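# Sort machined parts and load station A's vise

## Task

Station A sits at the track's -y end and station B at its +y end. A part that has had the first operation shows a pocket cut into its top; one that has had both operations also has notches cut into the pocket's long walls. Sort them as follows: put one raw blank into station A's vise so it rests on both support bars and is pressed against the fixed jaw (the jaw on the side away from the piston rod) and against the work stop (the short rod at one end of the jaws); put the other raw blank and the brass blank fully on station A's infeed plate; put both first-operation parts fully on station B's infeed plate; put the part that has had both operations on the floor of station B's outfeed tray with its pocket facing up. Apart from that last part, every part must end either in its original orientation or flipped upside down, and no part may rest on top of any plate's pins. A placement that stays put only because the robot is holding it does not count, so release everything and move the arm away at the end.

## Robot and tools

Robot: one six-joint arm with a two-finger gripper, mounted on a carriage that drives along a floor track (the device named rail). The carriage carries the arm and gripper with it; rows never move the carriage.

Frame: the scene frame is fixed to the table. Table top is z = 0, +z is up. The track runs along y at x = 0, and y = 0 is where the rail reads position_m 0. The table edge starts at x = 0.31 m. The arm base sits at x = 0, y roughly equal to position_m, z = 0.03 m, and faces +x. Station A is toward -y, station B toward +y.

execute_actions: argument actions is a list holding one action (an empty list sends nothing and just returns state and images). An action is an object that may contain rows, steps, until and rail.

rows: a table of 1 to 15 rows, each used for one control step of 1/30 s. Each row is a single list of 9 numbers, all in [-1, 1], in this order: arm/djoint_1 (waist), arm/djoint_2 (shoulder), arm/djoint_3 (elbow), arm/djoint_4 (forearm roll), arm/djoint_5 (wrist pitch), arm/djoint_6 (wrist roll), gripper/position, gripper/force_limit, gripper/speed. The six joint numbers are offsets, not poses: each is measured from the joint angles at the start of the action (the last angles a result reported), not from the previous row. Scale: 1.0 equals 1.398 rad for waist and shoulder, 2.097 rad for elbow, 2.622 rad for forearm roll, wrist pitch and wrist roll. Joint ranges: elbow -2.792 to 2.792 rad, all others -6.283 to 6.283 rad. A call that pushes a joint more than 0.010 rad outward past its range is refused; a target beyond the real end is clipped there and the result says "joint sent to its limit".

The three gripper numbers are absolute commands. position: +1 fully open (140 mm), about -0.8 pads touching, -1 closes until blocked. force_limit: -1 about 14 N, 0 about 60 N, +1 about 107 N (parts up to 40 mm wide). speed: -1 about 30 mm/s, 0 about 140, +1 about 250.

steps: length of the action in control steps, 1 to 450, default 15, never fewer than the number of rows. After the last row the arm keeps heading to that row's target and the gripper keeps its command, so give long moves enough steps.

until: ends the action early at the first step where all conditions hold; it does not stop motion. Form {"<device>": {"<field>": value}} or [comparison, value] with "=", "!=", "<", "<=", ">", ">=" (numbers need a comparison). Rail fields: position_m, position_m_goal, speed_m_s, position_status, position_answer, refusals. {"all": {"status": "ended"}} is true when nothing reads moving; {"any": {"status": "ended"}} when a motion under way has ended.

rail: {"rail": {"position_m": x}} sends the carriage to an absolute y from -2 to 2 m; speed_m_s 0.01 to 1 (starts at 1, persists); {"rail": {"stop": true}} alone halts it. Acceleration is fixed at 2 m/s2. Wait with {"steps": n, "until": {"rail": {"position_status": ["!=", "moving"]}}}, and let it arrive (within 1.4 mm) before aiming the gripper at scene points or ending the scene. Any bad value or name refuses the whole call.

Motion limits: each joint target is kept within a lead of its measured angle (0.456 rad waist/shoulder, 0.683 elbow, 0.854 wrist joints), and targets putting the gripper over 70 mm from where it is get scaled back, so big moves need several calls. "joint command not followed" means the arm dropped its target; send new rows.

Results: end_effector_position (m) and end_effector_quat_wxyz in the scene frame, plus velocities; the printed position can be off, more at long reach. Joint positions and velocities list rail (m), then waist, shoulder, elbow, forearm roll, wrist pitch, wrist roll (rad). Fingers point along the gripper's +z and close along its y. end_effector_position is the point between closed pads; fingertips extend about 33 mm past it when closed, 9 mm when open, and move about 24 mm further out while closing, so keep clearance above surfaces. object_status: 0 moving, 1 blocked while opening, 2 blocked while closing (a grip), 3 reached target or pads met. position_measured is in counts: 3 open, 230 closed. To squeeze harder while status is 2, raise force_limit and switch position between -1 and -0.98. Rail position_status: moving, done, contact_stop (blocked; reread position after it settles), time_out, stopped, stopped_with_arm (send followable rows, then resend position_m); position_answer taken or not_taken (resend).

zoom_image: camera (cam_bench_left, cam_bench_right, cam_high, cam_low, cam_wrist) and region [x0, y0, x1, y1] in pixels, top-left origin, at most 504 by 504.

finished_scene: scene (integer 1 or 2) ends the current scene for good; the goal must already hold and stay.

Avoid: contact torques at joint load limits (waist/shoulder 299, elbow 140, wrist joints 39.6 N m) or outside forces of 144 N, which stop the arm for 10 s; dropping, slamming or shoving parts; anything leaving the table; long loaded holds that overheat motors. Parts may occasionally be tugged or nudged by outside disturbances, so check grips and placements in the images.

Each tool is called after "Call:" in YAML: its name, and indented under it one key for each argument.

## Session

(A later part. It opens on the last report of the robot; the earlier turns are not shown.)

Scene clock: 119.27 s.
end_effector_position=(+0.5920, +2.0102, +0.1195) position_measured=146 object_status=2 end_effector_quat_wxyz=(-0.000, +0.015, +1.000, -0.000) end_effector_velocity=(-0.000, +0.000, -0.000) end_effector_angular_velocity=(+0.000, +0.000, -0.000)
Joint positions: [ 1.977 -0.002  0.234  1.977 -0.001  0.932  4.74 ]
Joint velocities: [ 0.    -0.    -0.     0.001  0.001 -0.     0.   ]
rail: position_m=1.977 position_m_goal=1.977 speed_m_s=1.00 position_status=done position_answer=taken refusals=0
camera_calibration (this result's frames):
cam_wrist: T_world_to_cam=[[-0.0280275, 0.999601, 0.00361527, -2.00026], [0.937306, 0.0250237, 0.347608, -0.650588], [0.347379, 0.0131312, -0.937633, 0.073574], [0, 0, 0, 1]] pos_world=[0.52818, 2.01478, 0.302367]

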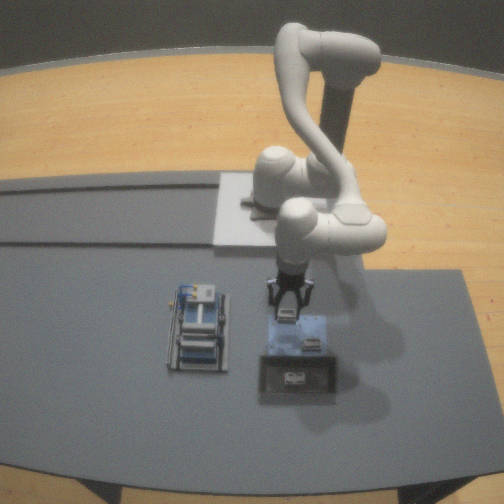

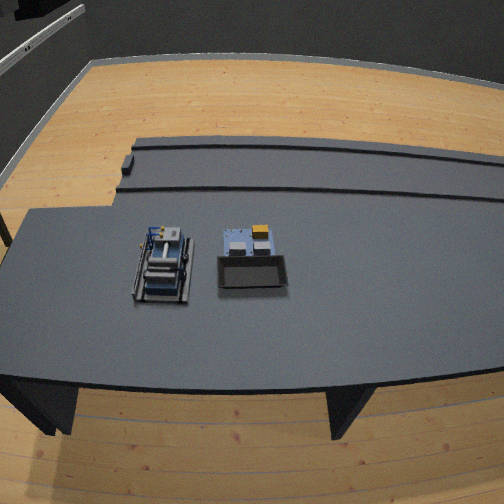

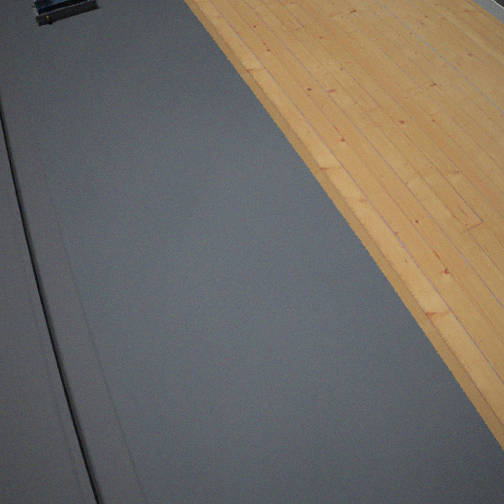

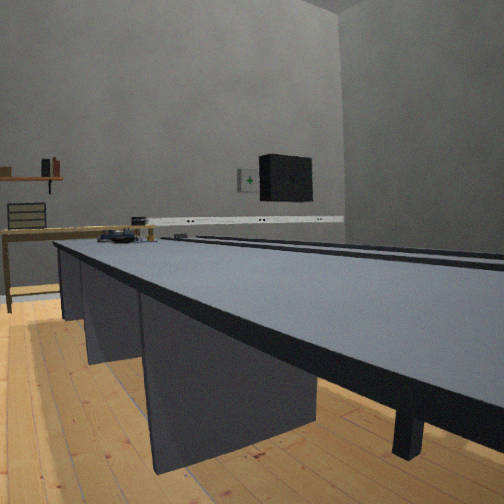

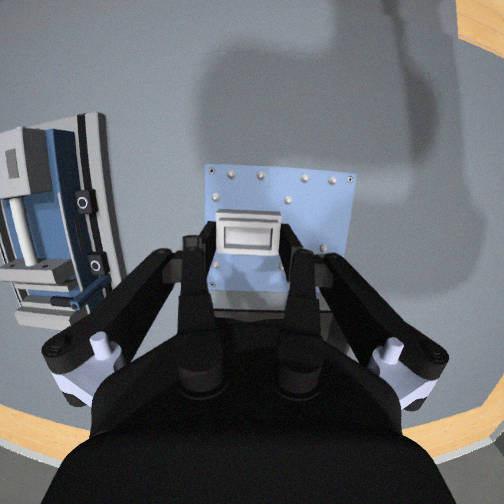

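Call:
execute_actions:
  actions:
    - {"rows":[[0,0.009,0.004,0,-0.008,0,-1,0.5,-0.5],[0,0.018,0.008,0,-0.016,0,-1,0.5,-0.5],[0,0.027,0.012,0,-0.024,0,-1,0.5,-0.5],[0,0.034,0.0153,0,-0.0304,0,-1,0.5,-0.5],[0,0.039,0.0175,0,-0.0348,0,-1,0.5,-0.5],[0,0.042,0.0189,0,-0.0375,0,-1,0.5,-0.5],[0,0.044,0.0198,0,-0.0392,0,-1,0.5,-0.5],[0,0.0454,0.0204,0,-0.0405,0,-1,0.5,-0.5],[0,0.0454,0.0204,0,-0.0405,0,-1,0.5,-0.5],[0,0.0454,0.0204,0,-0.0405,0,-1,0.5,-0.5],[0,0.0454,0.0204,0,-0.0405,0,-1,0.5,-0.5],[0,0.0454,0.0204,0,-0.0405,0,-1,0.5,-0.5],[0,0.0454,0.0204,0,-0.0405,0,-1,0.5,-0.5],[0,0.0454,0.0204,0,-0.0405,0,0.15,0.5,0]],"steps":22}

Call:
zoom_image:
  camera: "cam_wrist"
  region: [170, 165, 330, 285]

Scene clock: 126.60 s.
end_effector_position=(+0.5921, +2.0102, +0.0635) position_measured=110 object_status=0 end_effector_quat_wxyz=(-0.000, +0.015, +1.000, -0.000) end_effector_velocity=(-0.000, +0.000, -0.000) end_effector_angular_velocity=(+0.000, +0.000, +0.000)
Joint positions: [ 1.977 -0.002  0.297  2.019 -0.001  0.826  4.74 ]
Joint velocities: [ 0. -0.  0.  0. -0. -0. -0.]
rail: position_m=1.977 position_m_goal=1.977 speed_m_s=1.00 position_status=done position_answer=taken refusals=0
camera_calibration (this result's frames):
cam_wrist: T_world_to_cam=[[-0.0280877, 0.999599, 0.00367501, -2.00004], [0.937322, 0.0250599, 0.347563, -0.631239], [0.347332, 0.0132069, -0.937649, 0.0209427], [0, 0, 0, 1]] pos_world=[0.528223, 2.01478, 0.246382]

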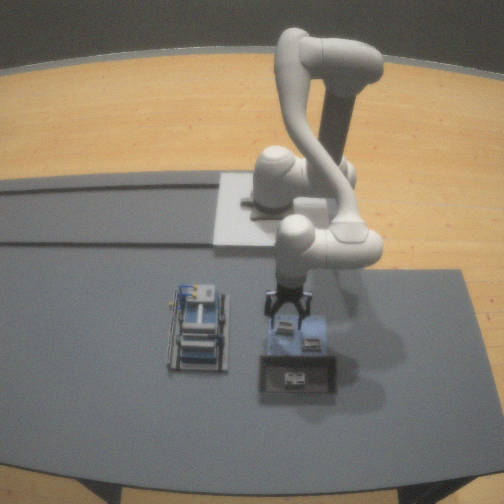

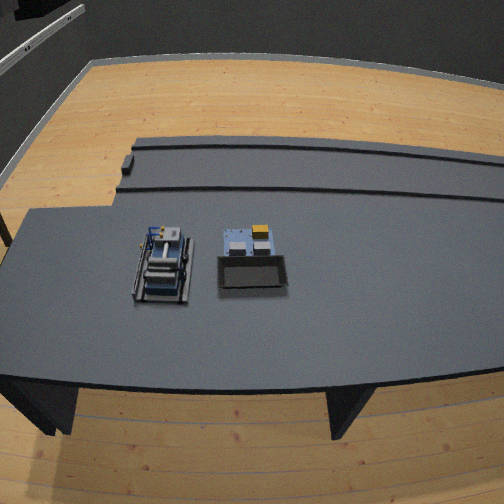

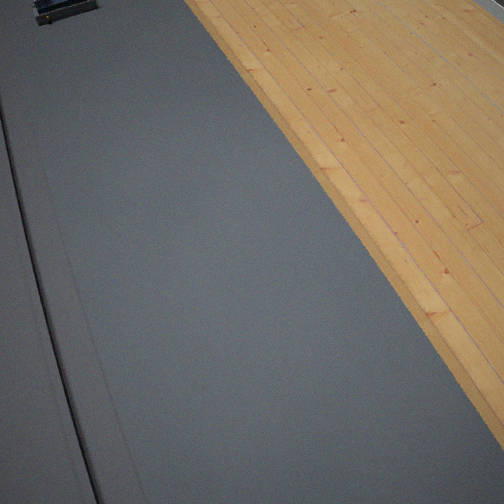

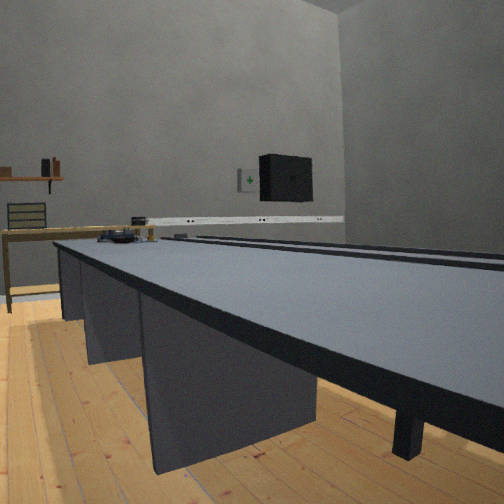

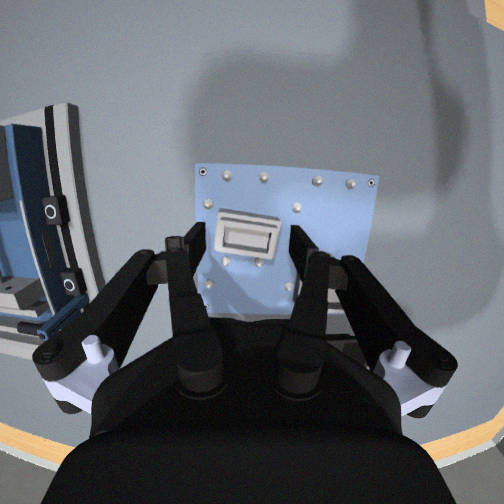

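Region (170, 165, 330, 285) of cam_wrist's 504x504 image, scaled by 3.150, with more detail than that image has; it fills the top 378 rows of this view, and the rest is white.

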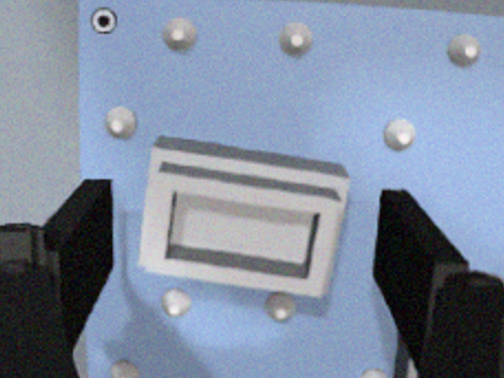

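Call:
execute_actions:
  actions:
    - {"rows":[[0,-0.0926,-0.052,0,0.0905,0,0.15,0.5,0]],"steps":9}

Call:
execute_actions:
  actions:
    - {"rail":{"position_m":-1.761},"steps":30}

Call:
execute_actions:
  actions:
    - {"rows":[[-0.0544,0.0472,0.0316,0,-0.0504,-0.0404,0.15,0.5,0]],"steps":160,"until":{"rail":{"position_status":["!=","moving"]}}}

Scene clock: 131.50 s.
end_effector_position=(+0.5930, +2.0102, +0.1876) position_measured=110 object_status=3 end_effector_quat_wxyz=(+0.001, +0.015, +1.000, -0.000) end_effector_velocity=(-0.018, +0.000, +0.153) end_effector_angular_velocity=(-0.000, -0.005, -0.000)
Joint positions: [ 1.977 -0.002  0.17   1.912 -0.001  1.057  4.74 ]
Joint velocities: [ 0.     0.    -0.158 -0.122 -0.     0.275  0.   ]
rail: position_m=1.977 position_m_goal=1.977 speed_m_s=1.00 position_status=done position_answer=taken refusals=0
camera_calibration (this result's frames):
cam_wrist: T_world_to_cam=[[-0.0279169, 0.999604, 0.00354644, -2.00053], [0.936414, 0.0249103, 0.350011, -0.674878], [0.349784, 0.0130922, -0.936739, 0.135543], [0, 0, 0, 1]] pos_world=[0.528706, 2.01478, 0.370278]

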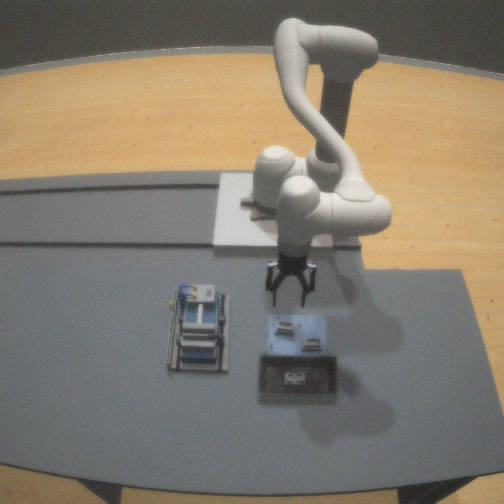

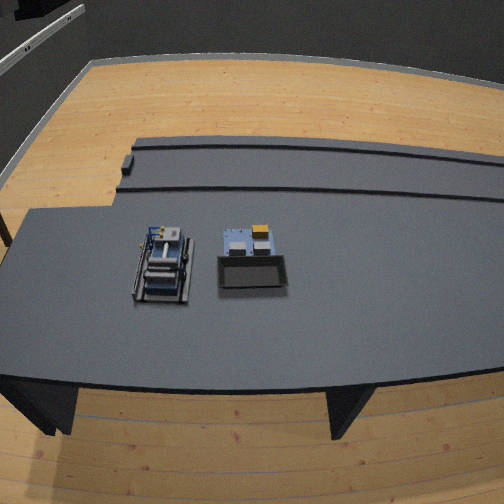

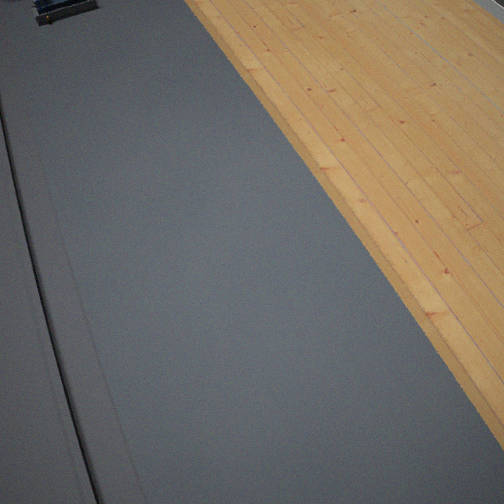

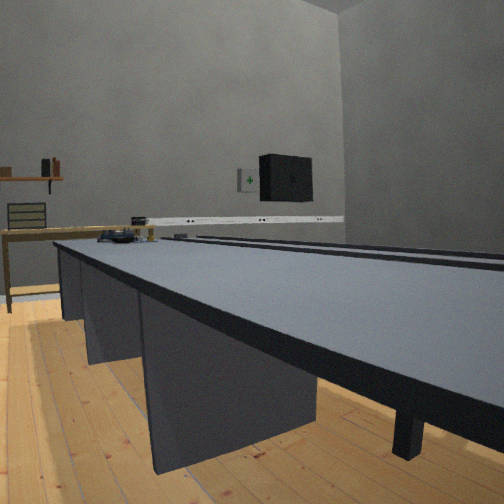

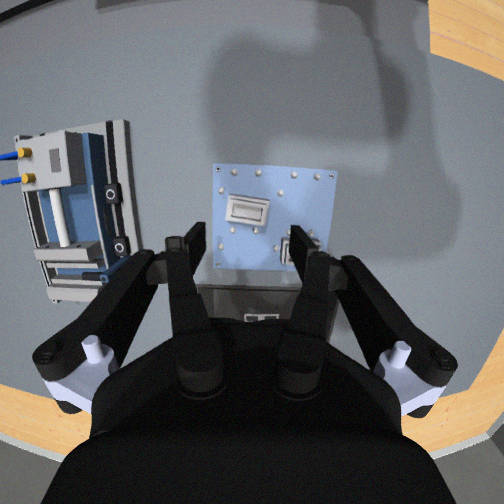

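Scene clock: 132.50 s.
end_effector_position=(+0.5924, +1.2642, +0.1898) position_measured=110 object_status=3 end_effector_quat_wxyz=(+0.000, +0.015, +1.000, -0.000) end_effector_velocity=(+0.000, -1.000, +0.000) end_effector_angular_velocity=(-0.000, -0.000, -0.000)
Joint positions: [ 1.231 -0.002  0.168  1.91  -0.001  1.063  4.74 ]
Joint velocities: [-1. -0.  0. -0. -0.  0. -0.]
rail: position_m=1.231 position_m_goal=-1.761 speed_m_s=1.00 position_status=moving position_answer=taken refusals=0
camera_calibration (this result's frames):
cam_wrist: T_world_to_cam=[[-0.0279644, 0.999603, 0.0034857, -1.25482], [0.936886, 0.0249938, 0.34874, -0.65663], [0.348514, 0.013018, -0.937213, 0.14848], [0, 0, 0, 1]] pos_world=[0.52835, 1.2688, 0.372524]

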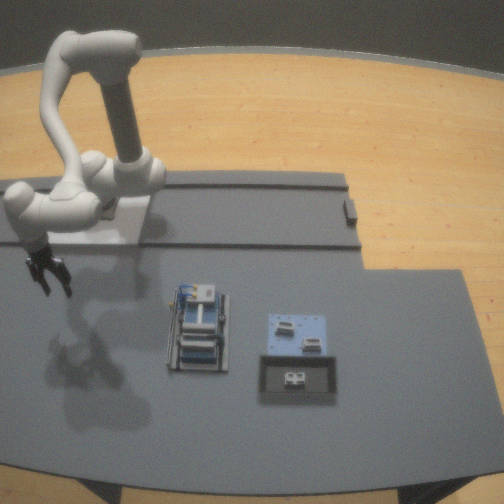

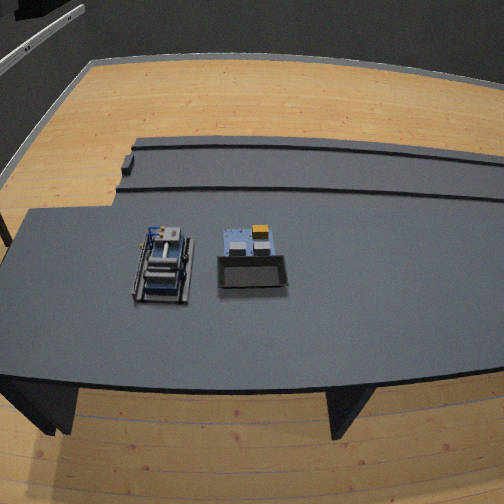

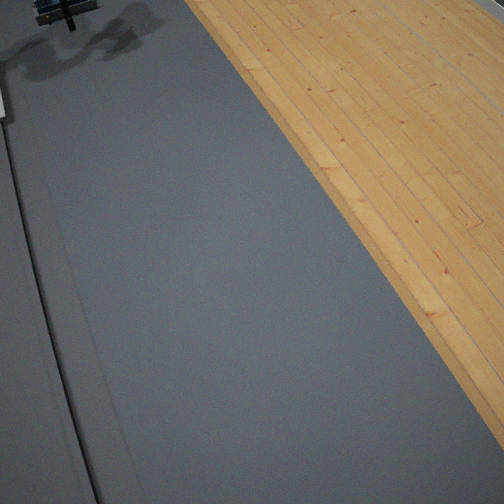

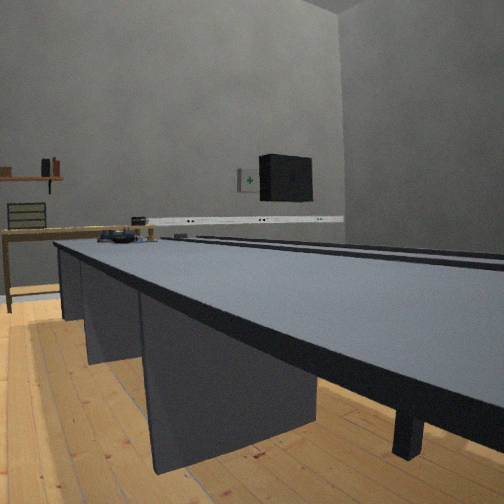

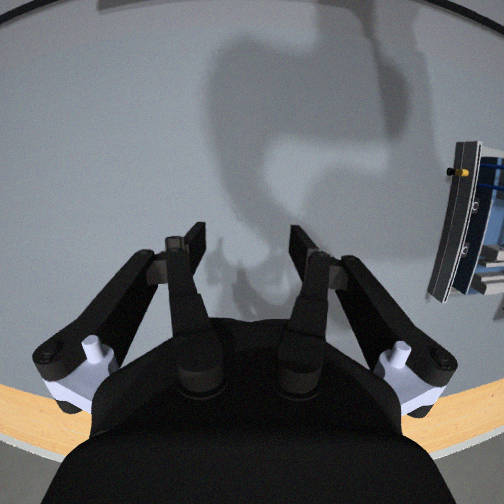

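Scene clock: 135.77 s.
end_effector_position=(+0.5932, -1.7739, +0.1195) position_measured=110 object_status=3 end_effector_quat_wxyz=(+0.000, -0.000, +1.000, -0.000) end_effector_velocity=(+0.000, +0.011, +0.000) end_effector_angular_velocity=(-0.000, -0.000, +0.000)
Joint positions: [-1.762 -0.078  0.234  1.977 -0.001  0.931  4.635]
Joint velocities: [ 0.011  0.    -0.     0.    -0.    -0.     0.   ]
rail: position_m=-1.762 position_m_goal=-1.761 speed_m_s=1.00 position_status=done position_answer=taken refusals=0
camera_calibration (this result's frames):
cam_wrist: T_world_to_cam=[[-0.0578822, 0.998317, 0.00348944, 1.79779], [0.935792, 0.0530388, 0.34854, -0.506498], [0.347768, 0.0234397, -0.937287, 0.14089], [0, 0, 0, 1]] pos_world=[0.52904, -1.7712, 0.302316]

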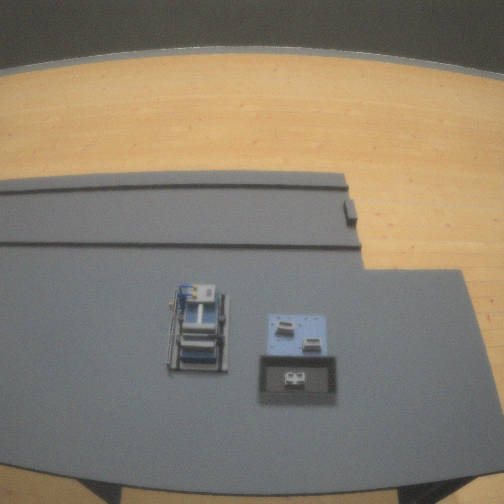

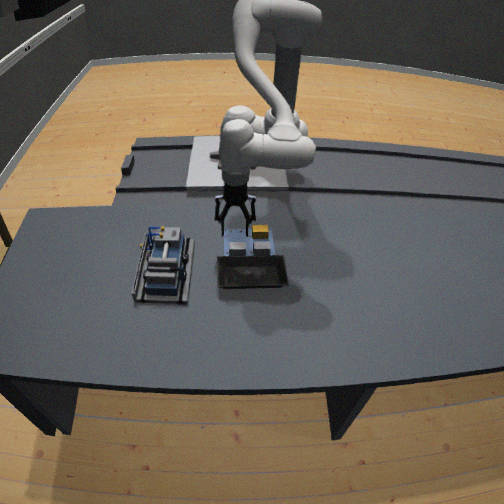

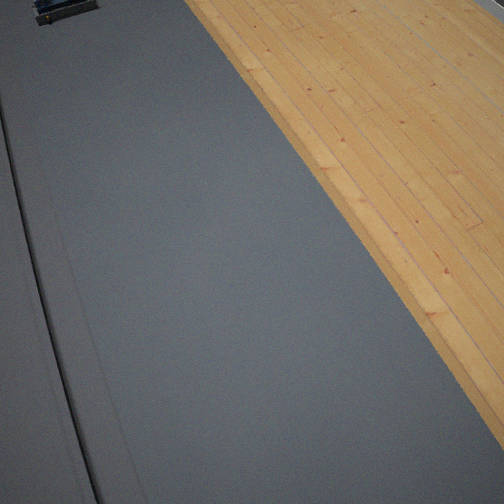

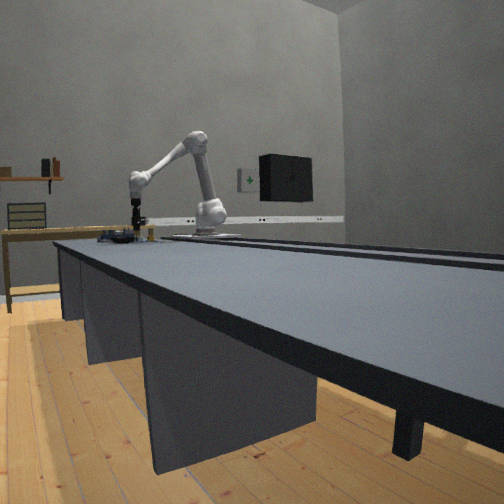

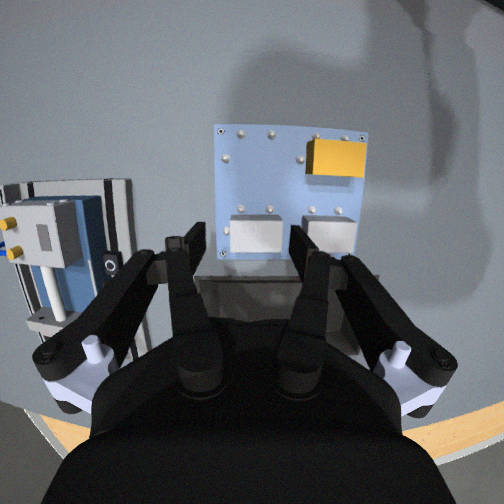

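Call:
execute_actions:
  actions:
    - {"rows":[[0,0.01,-0.003,0,-0.003,-0.0133,0.15,0.5,0],[0,0.02,-0.004,0,-0.0075,-0.0133,0.15,0.5,0],[0,0.03,-0.003,0,-0.0136,-0.0133,0.15,0.5,0],[0,0.04,0,0,-0.0213,-0.0133,0.15,0.5,0],[0,0.05,0.003,0,-0.029,-0.0133,0.15,0.5,0],[0,0.06,0.006,0,-0.0368,-0.0133,0.15,0.5,0],[0,0.0663,0.0081,0,-0.0418,-0.0133,0.15,0.5,0]],"rail":{"position_m":-1.751},"steps":16}

Call:
zoom_image:
  camera: "cam_wrist"
  region: [170, 165, 330, 285]

Scene clock: 142.13 s.
end_effector_position=(+0.6091, -1.7642, +0.0565) position_measured=110 object_status=3 end_effector_quat_wxyz=(+0.000, -0.018, +1.000, -0.000) end_effector_velocity=(+0.000, -0.000, +0.000) end_effector_angular_velocity=(-0.000, -0.001, +0.000)
Joint positions: [-1.751 -0.078  0.326  1.994 -0.001  0.821  4.6  ]
Joint velocities: [ 0. -0. -0.  0. -0. -0.  0.]
rail: position_m=-1.751 position_m_goal=-1.751 speed_m_s=1.00 position_status=done position_answer=taken refusals=0
camera_calibration (this result's frames):
cam_wrist: T_world_to_cam=[[-0.0927283, 0.995685, 0.00357923, 1.80577], [0.933424, 0.0856775, 0.348396, -0.440938], [0.346586, 0.0356471, -0.937341, 0.0983486], [0, 0, 0, 1]] pos_world=[0.544941, -1.76371, 0.239344]

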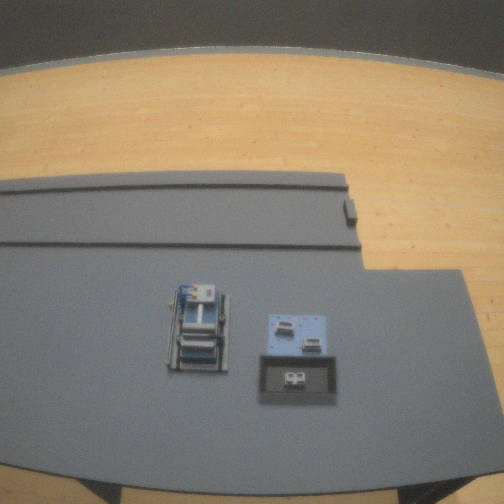

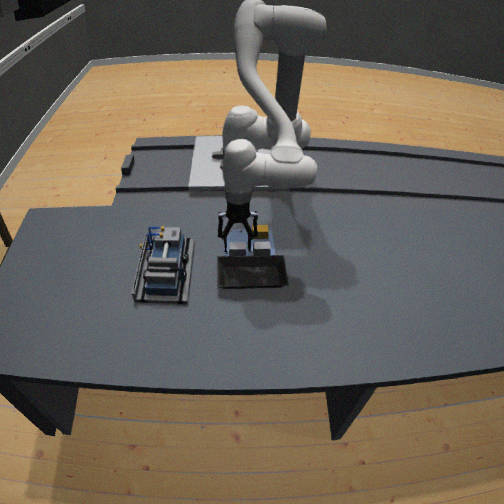

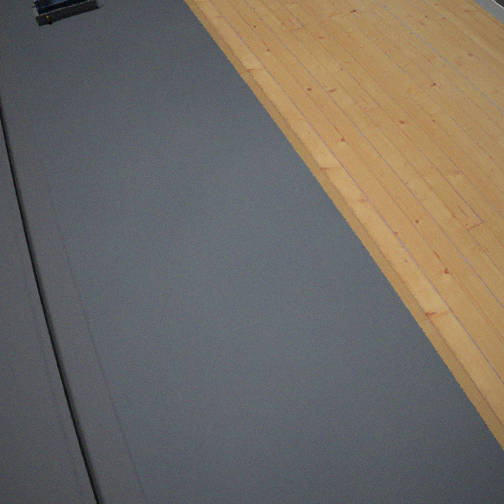

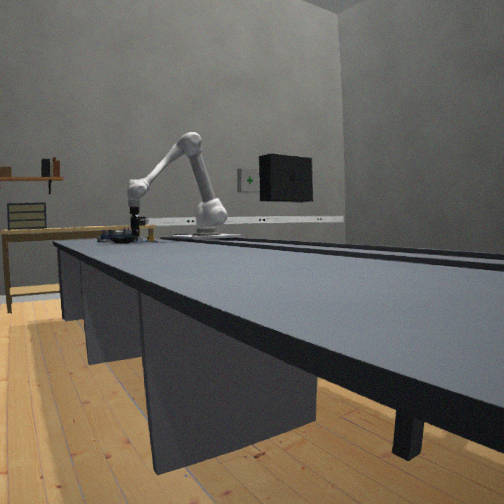

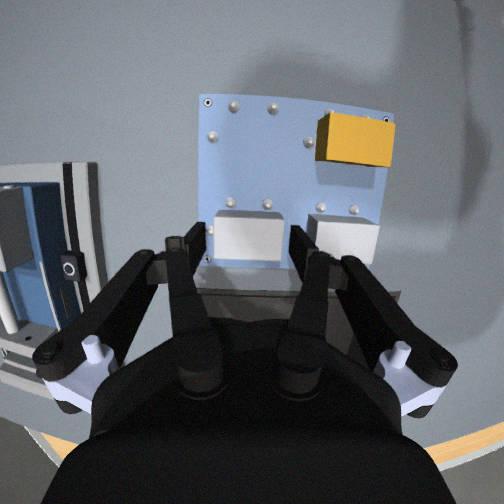

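Region (170, 165, 330, 285) of cam_wrist's 504x504 image, scaled by 3.150, with more detail than that image has; it fills the top 378 rows of this view, and the rest is white.

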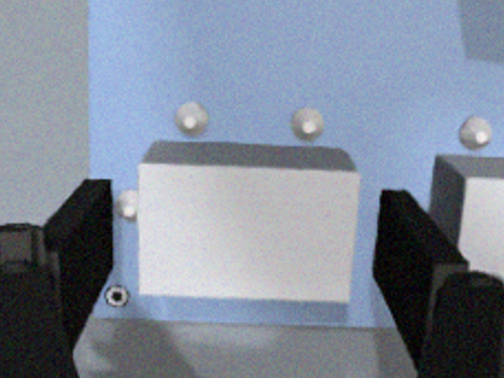

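Call:
execute_actions:
  actions:
    - {"rows":[[0.001,0,0,0,0,0,-1,0.5,-0.5]],"steps":14}

Call:
execute_actions:
  actions:
    - {"rows":[[-0.001,-0.006,-0.0027,0,0.005,0,-1,0.5,-0.5],[-0.001,-0.014,-0.0066,0,0.013,0,-1,0.5,-0.5],[-0.001,-0.023,-0.0106,0,0.021,0,-1,0.5,-0.5],[-0.001,-0.032,-0.0146,0,0.0285,0,-1,0.5,-0.5],[-0.001,-0.04,-0.0186,0,0.0363,0,-1,0.5,-0.5],[-0.001,-0.049,-0.0225,0,0.044,0,-1,0.5,-0.5],[-0.001,-0.0576,-0.0265,0,0.0519,0,-1,0.5,-0.5],[-0.001,-0.0576,-0.0265,0,0.0519,0,-1,0.5,-0.5],[-0.001,-0.041,-0.0505,0,0.062,0.002,-1,0.5,-0.5],[-0.001,-0.024,-0.0746,0,0.0725,0.004,-1,0.5,-0.5],[-0.001,-0.007,-0.0986,0,0.083,0.006,-1,0.5,-0.5],[-0.001,0.0095,-0.1227,0,0.093,0.008,-1,0.5,-0.5],[-0.001,0.026,-0.1467,0,0.1034,0.01,-1,0.5,-0.5],[-0.001,0.043,-0.171,0,0.1137,0.012,-1,0.5,-0.5],[-0.001,0.0598,-0.1948,0,0.124,0.0131,-1,0.5,-0.5]],"steps":16}

Call:
execute_actions:
  actions:
    - {"rail":{"position_m":-2.0},"steps":60,"until":{"rail":{"position_status":["!=","moving"]}}}

Scene clock: 152.07 s.
end_effector_position=(+0.6091, -1.7634, +0.0567) position_measured=145 object_status=2 end_effector_quat_wxyz=(+0.000, -0.018, +1.000, -0.000) end_effector_velocity=(+0.000, +0.000, +0.000) end_effector_angular_velocity=(-0.000, -0.000, +0.000)
Joint positions: [-1.751 -0.077  0.326  1.994 -0.001  0.821  4.6  ]
Joint velocities: [-0.  0. -0.  0. -0. -0.  0.]
rail: position_m=-1.751 position_m_goal=-1.751 speed_m_s=1.00 position_status=done position_answer=taken refusals=0
camera_calibration (this result's frames):
cam_wrist: T_world_to_cam=[[-0.0941062, 0.995556, 0.00351681, 1.80561], [0.933235, 0.0869838, 0.348578, -0.438662], [0.346723, 0.0360853, -0.937273, 0.0990979], [0, 0, 0, 1]] pos_world=[0.544934, -1.76301, 0.23944]

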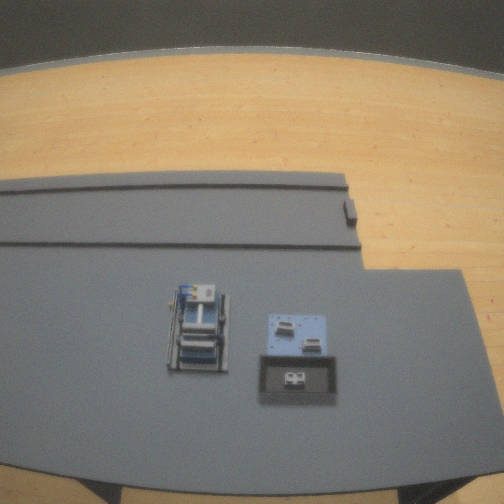

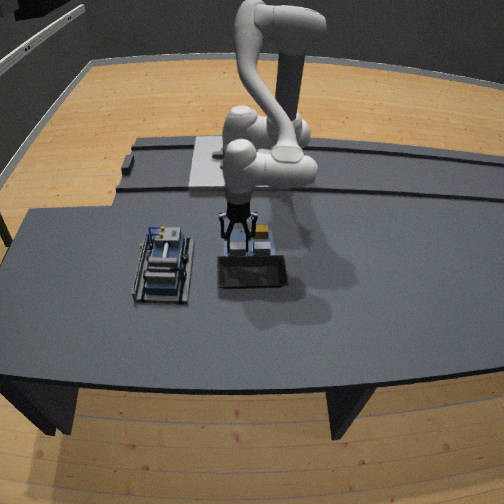

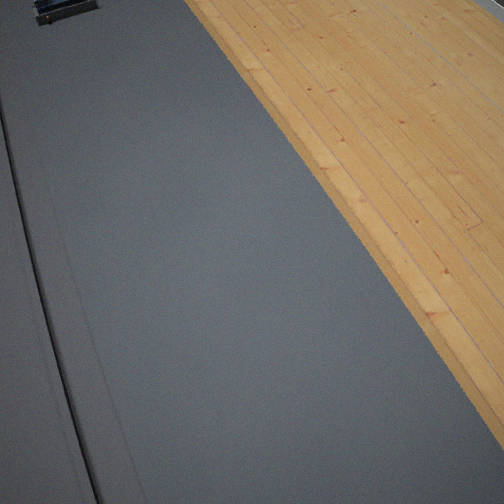

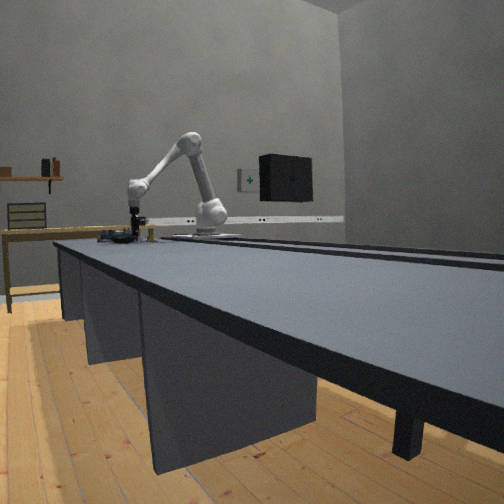

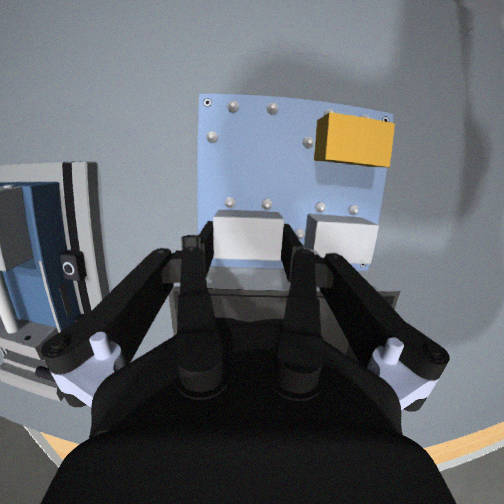

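Scene clock: 152.60 s.
end_effector_position=(+0.7116, -1.7723, +0.1727) position_measured=145 object_status=2 end_effector_quat_wxyz=(+0.002, -0.005, +1.000, -0.001) end_effector_velocity=(+0.502, -0.039, +0.175) end_effector_angular_velocity=(+0.002, +0.026, -0.112)
Joint positions: [-1.751 -0.078  0.353  1.699 -0.001  1.085  4.624]
Joint velocities: [ 0.    -0.     0.605 -1.222  0.     0.642  0.112]
rail: position_m=-1.751 position_m_goal=-1.751 speed_m_s=1.00 position_status=done position_answer=taken refusals=0
camera_calibration (this result's frames):
cam_wrist: T_world_to_cam=[[-0.0685539, 0.997643, 0.00294715, 1.80938], [0.934066, 0.0631468, 0.351474, -0.617298], [0.350459, 0.0268477, -0.936193, 0.153443], [0, 0, 0, 1]] pos_world=[0.646862, -1.77026, 0.355284]

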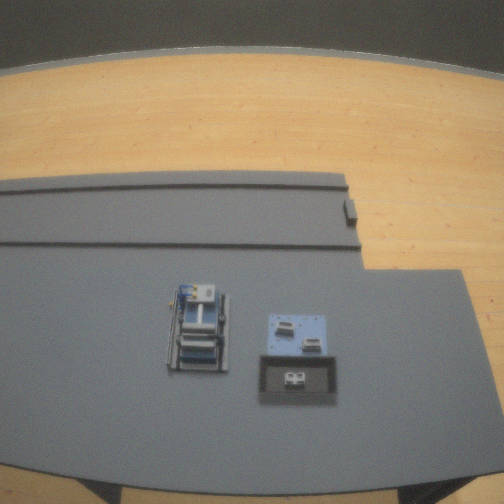

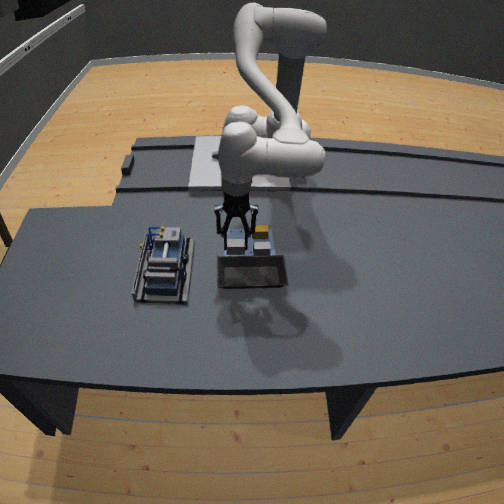

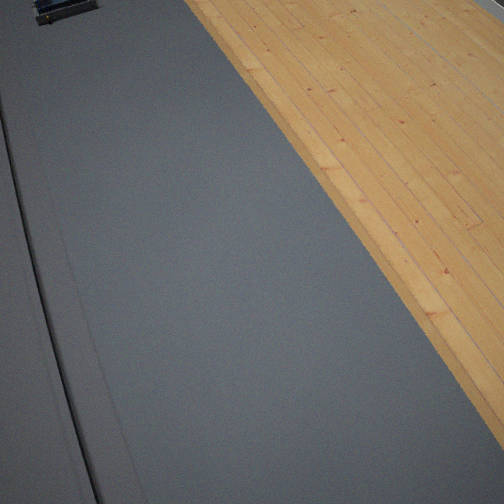

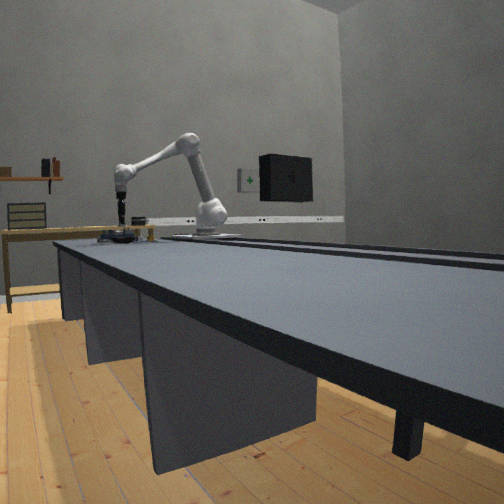

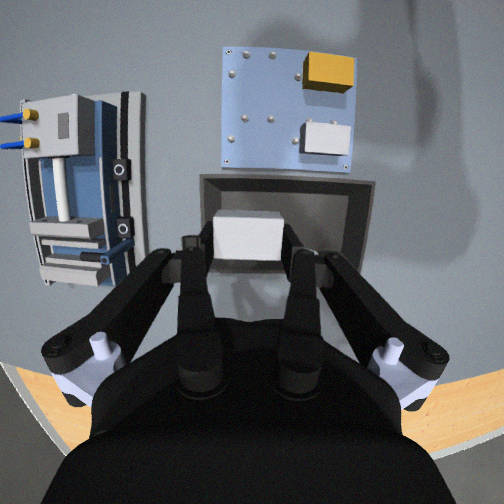

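Scene clock: 153.33 s.
end_effector_position=(+0.7571, -2.0250, +0.1887) position_measured=145 object_status=2 end_effector_quat_wxyz=(+0.000, -0.000, +1.000, -0.000) end_effector_velocity=(+0.001, -0.000, +0.002) end_effector_angular_velocity=(-0.000, -0.003, -0.000)
Joint positions: [-2.    -0.078  0.41   1.585 -0.001  1.146  4.634]
Joint velocities: [ 0.    -0.    -0.001 -0.001 -0.    -0.     0.   ]
rail: position_m=-2.000 position_m_goal=-2.000 speed_m_s=1.00 position_status=done position_answer=taken refusals=0
camera_calibration (this result's frames):
cam_wrist: T_world_to_cam=[[-0.0582348, 0.998297, 0.00339829, 2.05793], [0.935801, 0.0534029, 0.348459, -0.669891], [0.347685, 0.0234726, -0.937318, 0.154709], [0, 0, 0, 1]] pos_world=[0.692938, -2.02228, 0.371448]

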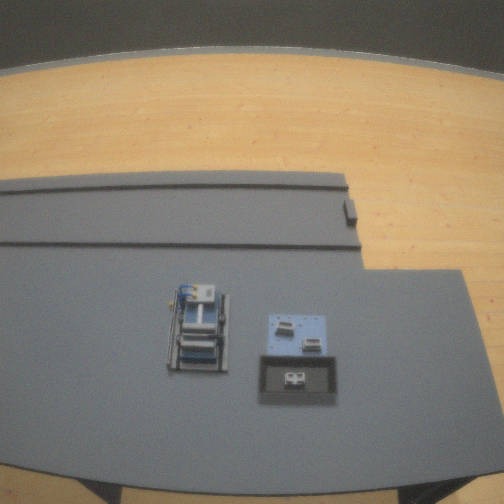

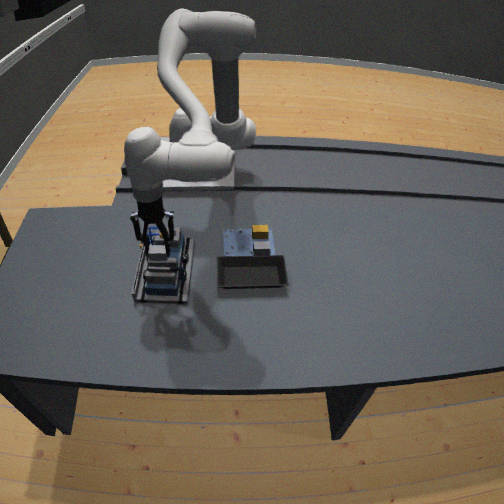

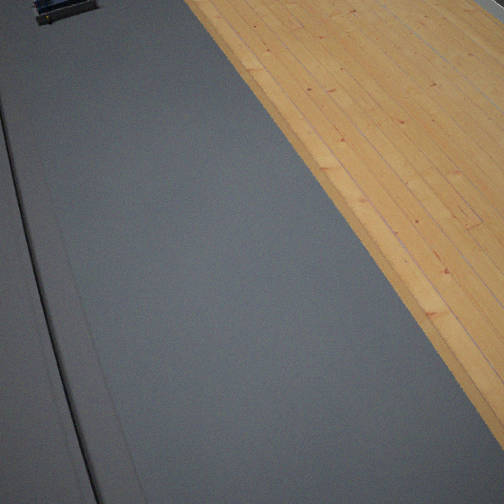

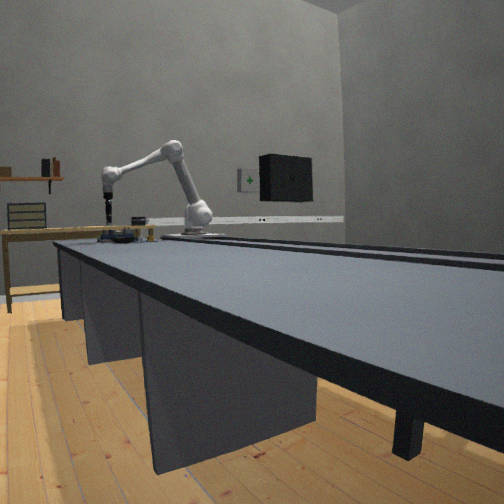

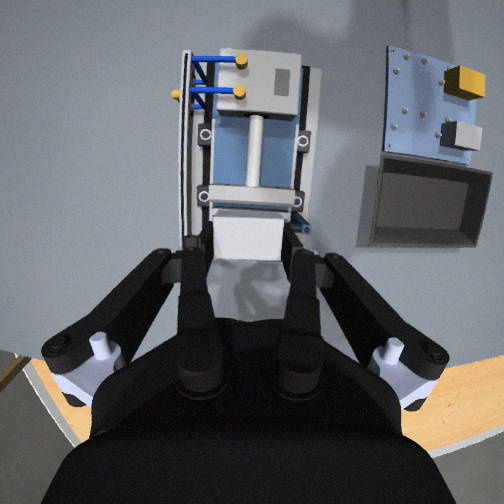

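Call:
execute_actions:
  actions:
    - {"rows":[[-0.0038,0.005,0.004,0,-0.006,-0.002,-1,0.5,-0.5],[-0.0038,0.01,0.008,0,-0.012,-0.002,-1,0.5,-0.5],[-0.0038,0.015,0.0123,0,-0.018,-0.002,-1,0.5,-0.5],[-0.0038,0.02,0.0167,0,-0.024,-0.002,-1,0.5,-0.5]],"steps":14}

Call:
zoom_image:
  camera: "cam_wrist"
  region: [170, 165, 330, 285]

Call:
zoom_image:
  camera: "cam_bench_right"
  region: [130, 240, 200, 300]

Scene clock: 158.23 s.
end_effector_position=(+0.7572, -2.0290, +0.1499) position_measured=145 object_status=2 end_effector_quat_wxyz=(+0.000, -0.000, +1.000, -0.000) end_effector_velocity=(+0.000, -0.000, +0.000) end_effector_angular_velocity=(+0.000, -0.001, -0.000)
Joint positions: [-2.    -0.083  0.438  1.62  -0.001  1.083  4.629]
Joint velocities: [ 0. -0. -0.  0.  0. -0. -0.]
rail: position_m=-2.000 position_m_goal=-2.000 speed_m_s=1.00 position_status=done position_answer=taken refusals=0
camera_calibration (this result's frames):
cam_wrist: T_world_to_cam=[[-0.0582439, 0.998296, 0.00343223, 2.06205], [0.935858, 0.0534034, 0.348308, -0.656309], [0.347532, 0.0234989, -0.937374, 0.118564], [0, 0, 0, 1]] pos_world=[0.693109, -2.02628, 0.33266]

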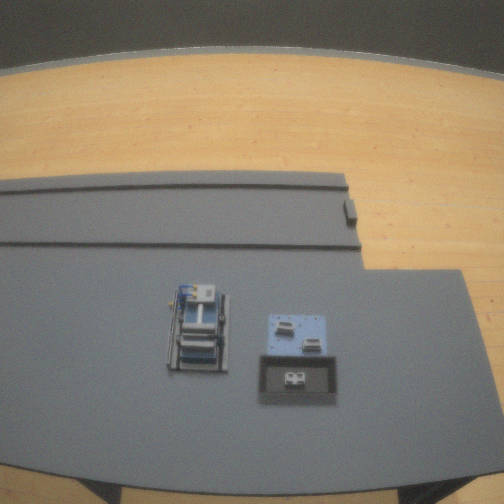

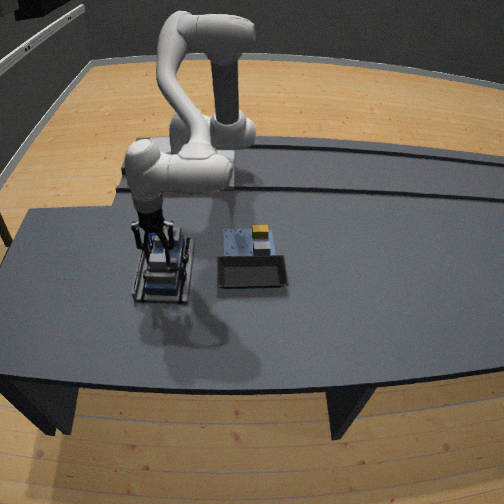

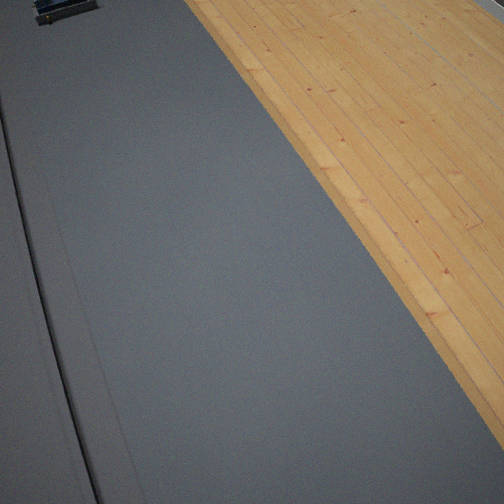

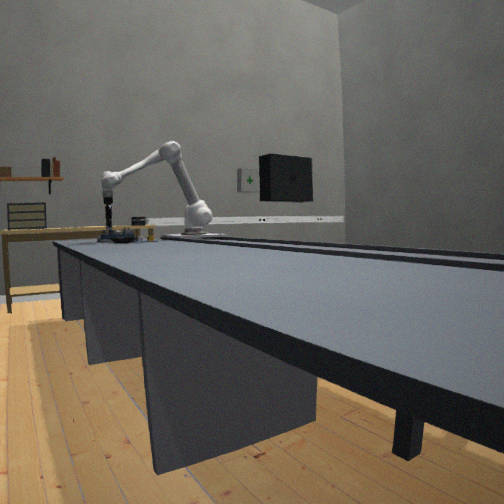

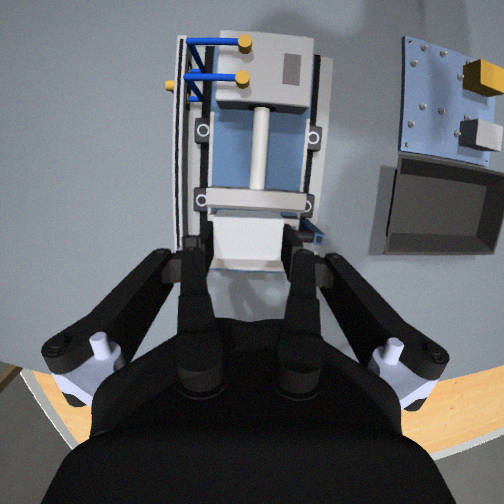

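Region (170, 165, 330, 285) of cam_wrist's 504x504 image, scaled by 3.150, with more detail than that image has; it fills the top 378 rows of this view, and the rest is white.

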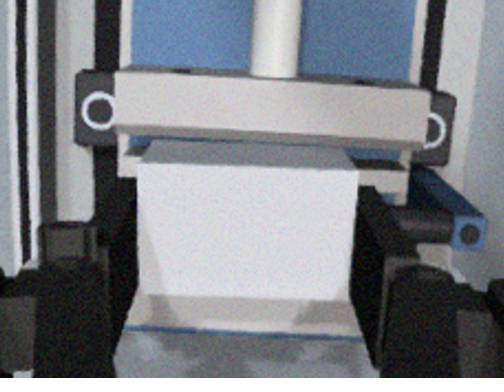

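Region (130, 240, 200, 300) of cam_bench_right's 504x504 image, scaled by 7.200, with more detail than that image has; it fills the top 432 rows of this view, and the rest is white.

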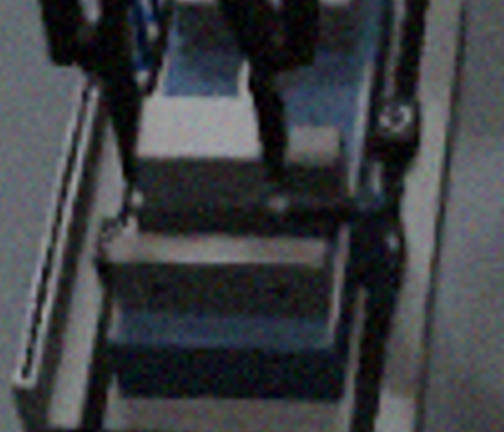

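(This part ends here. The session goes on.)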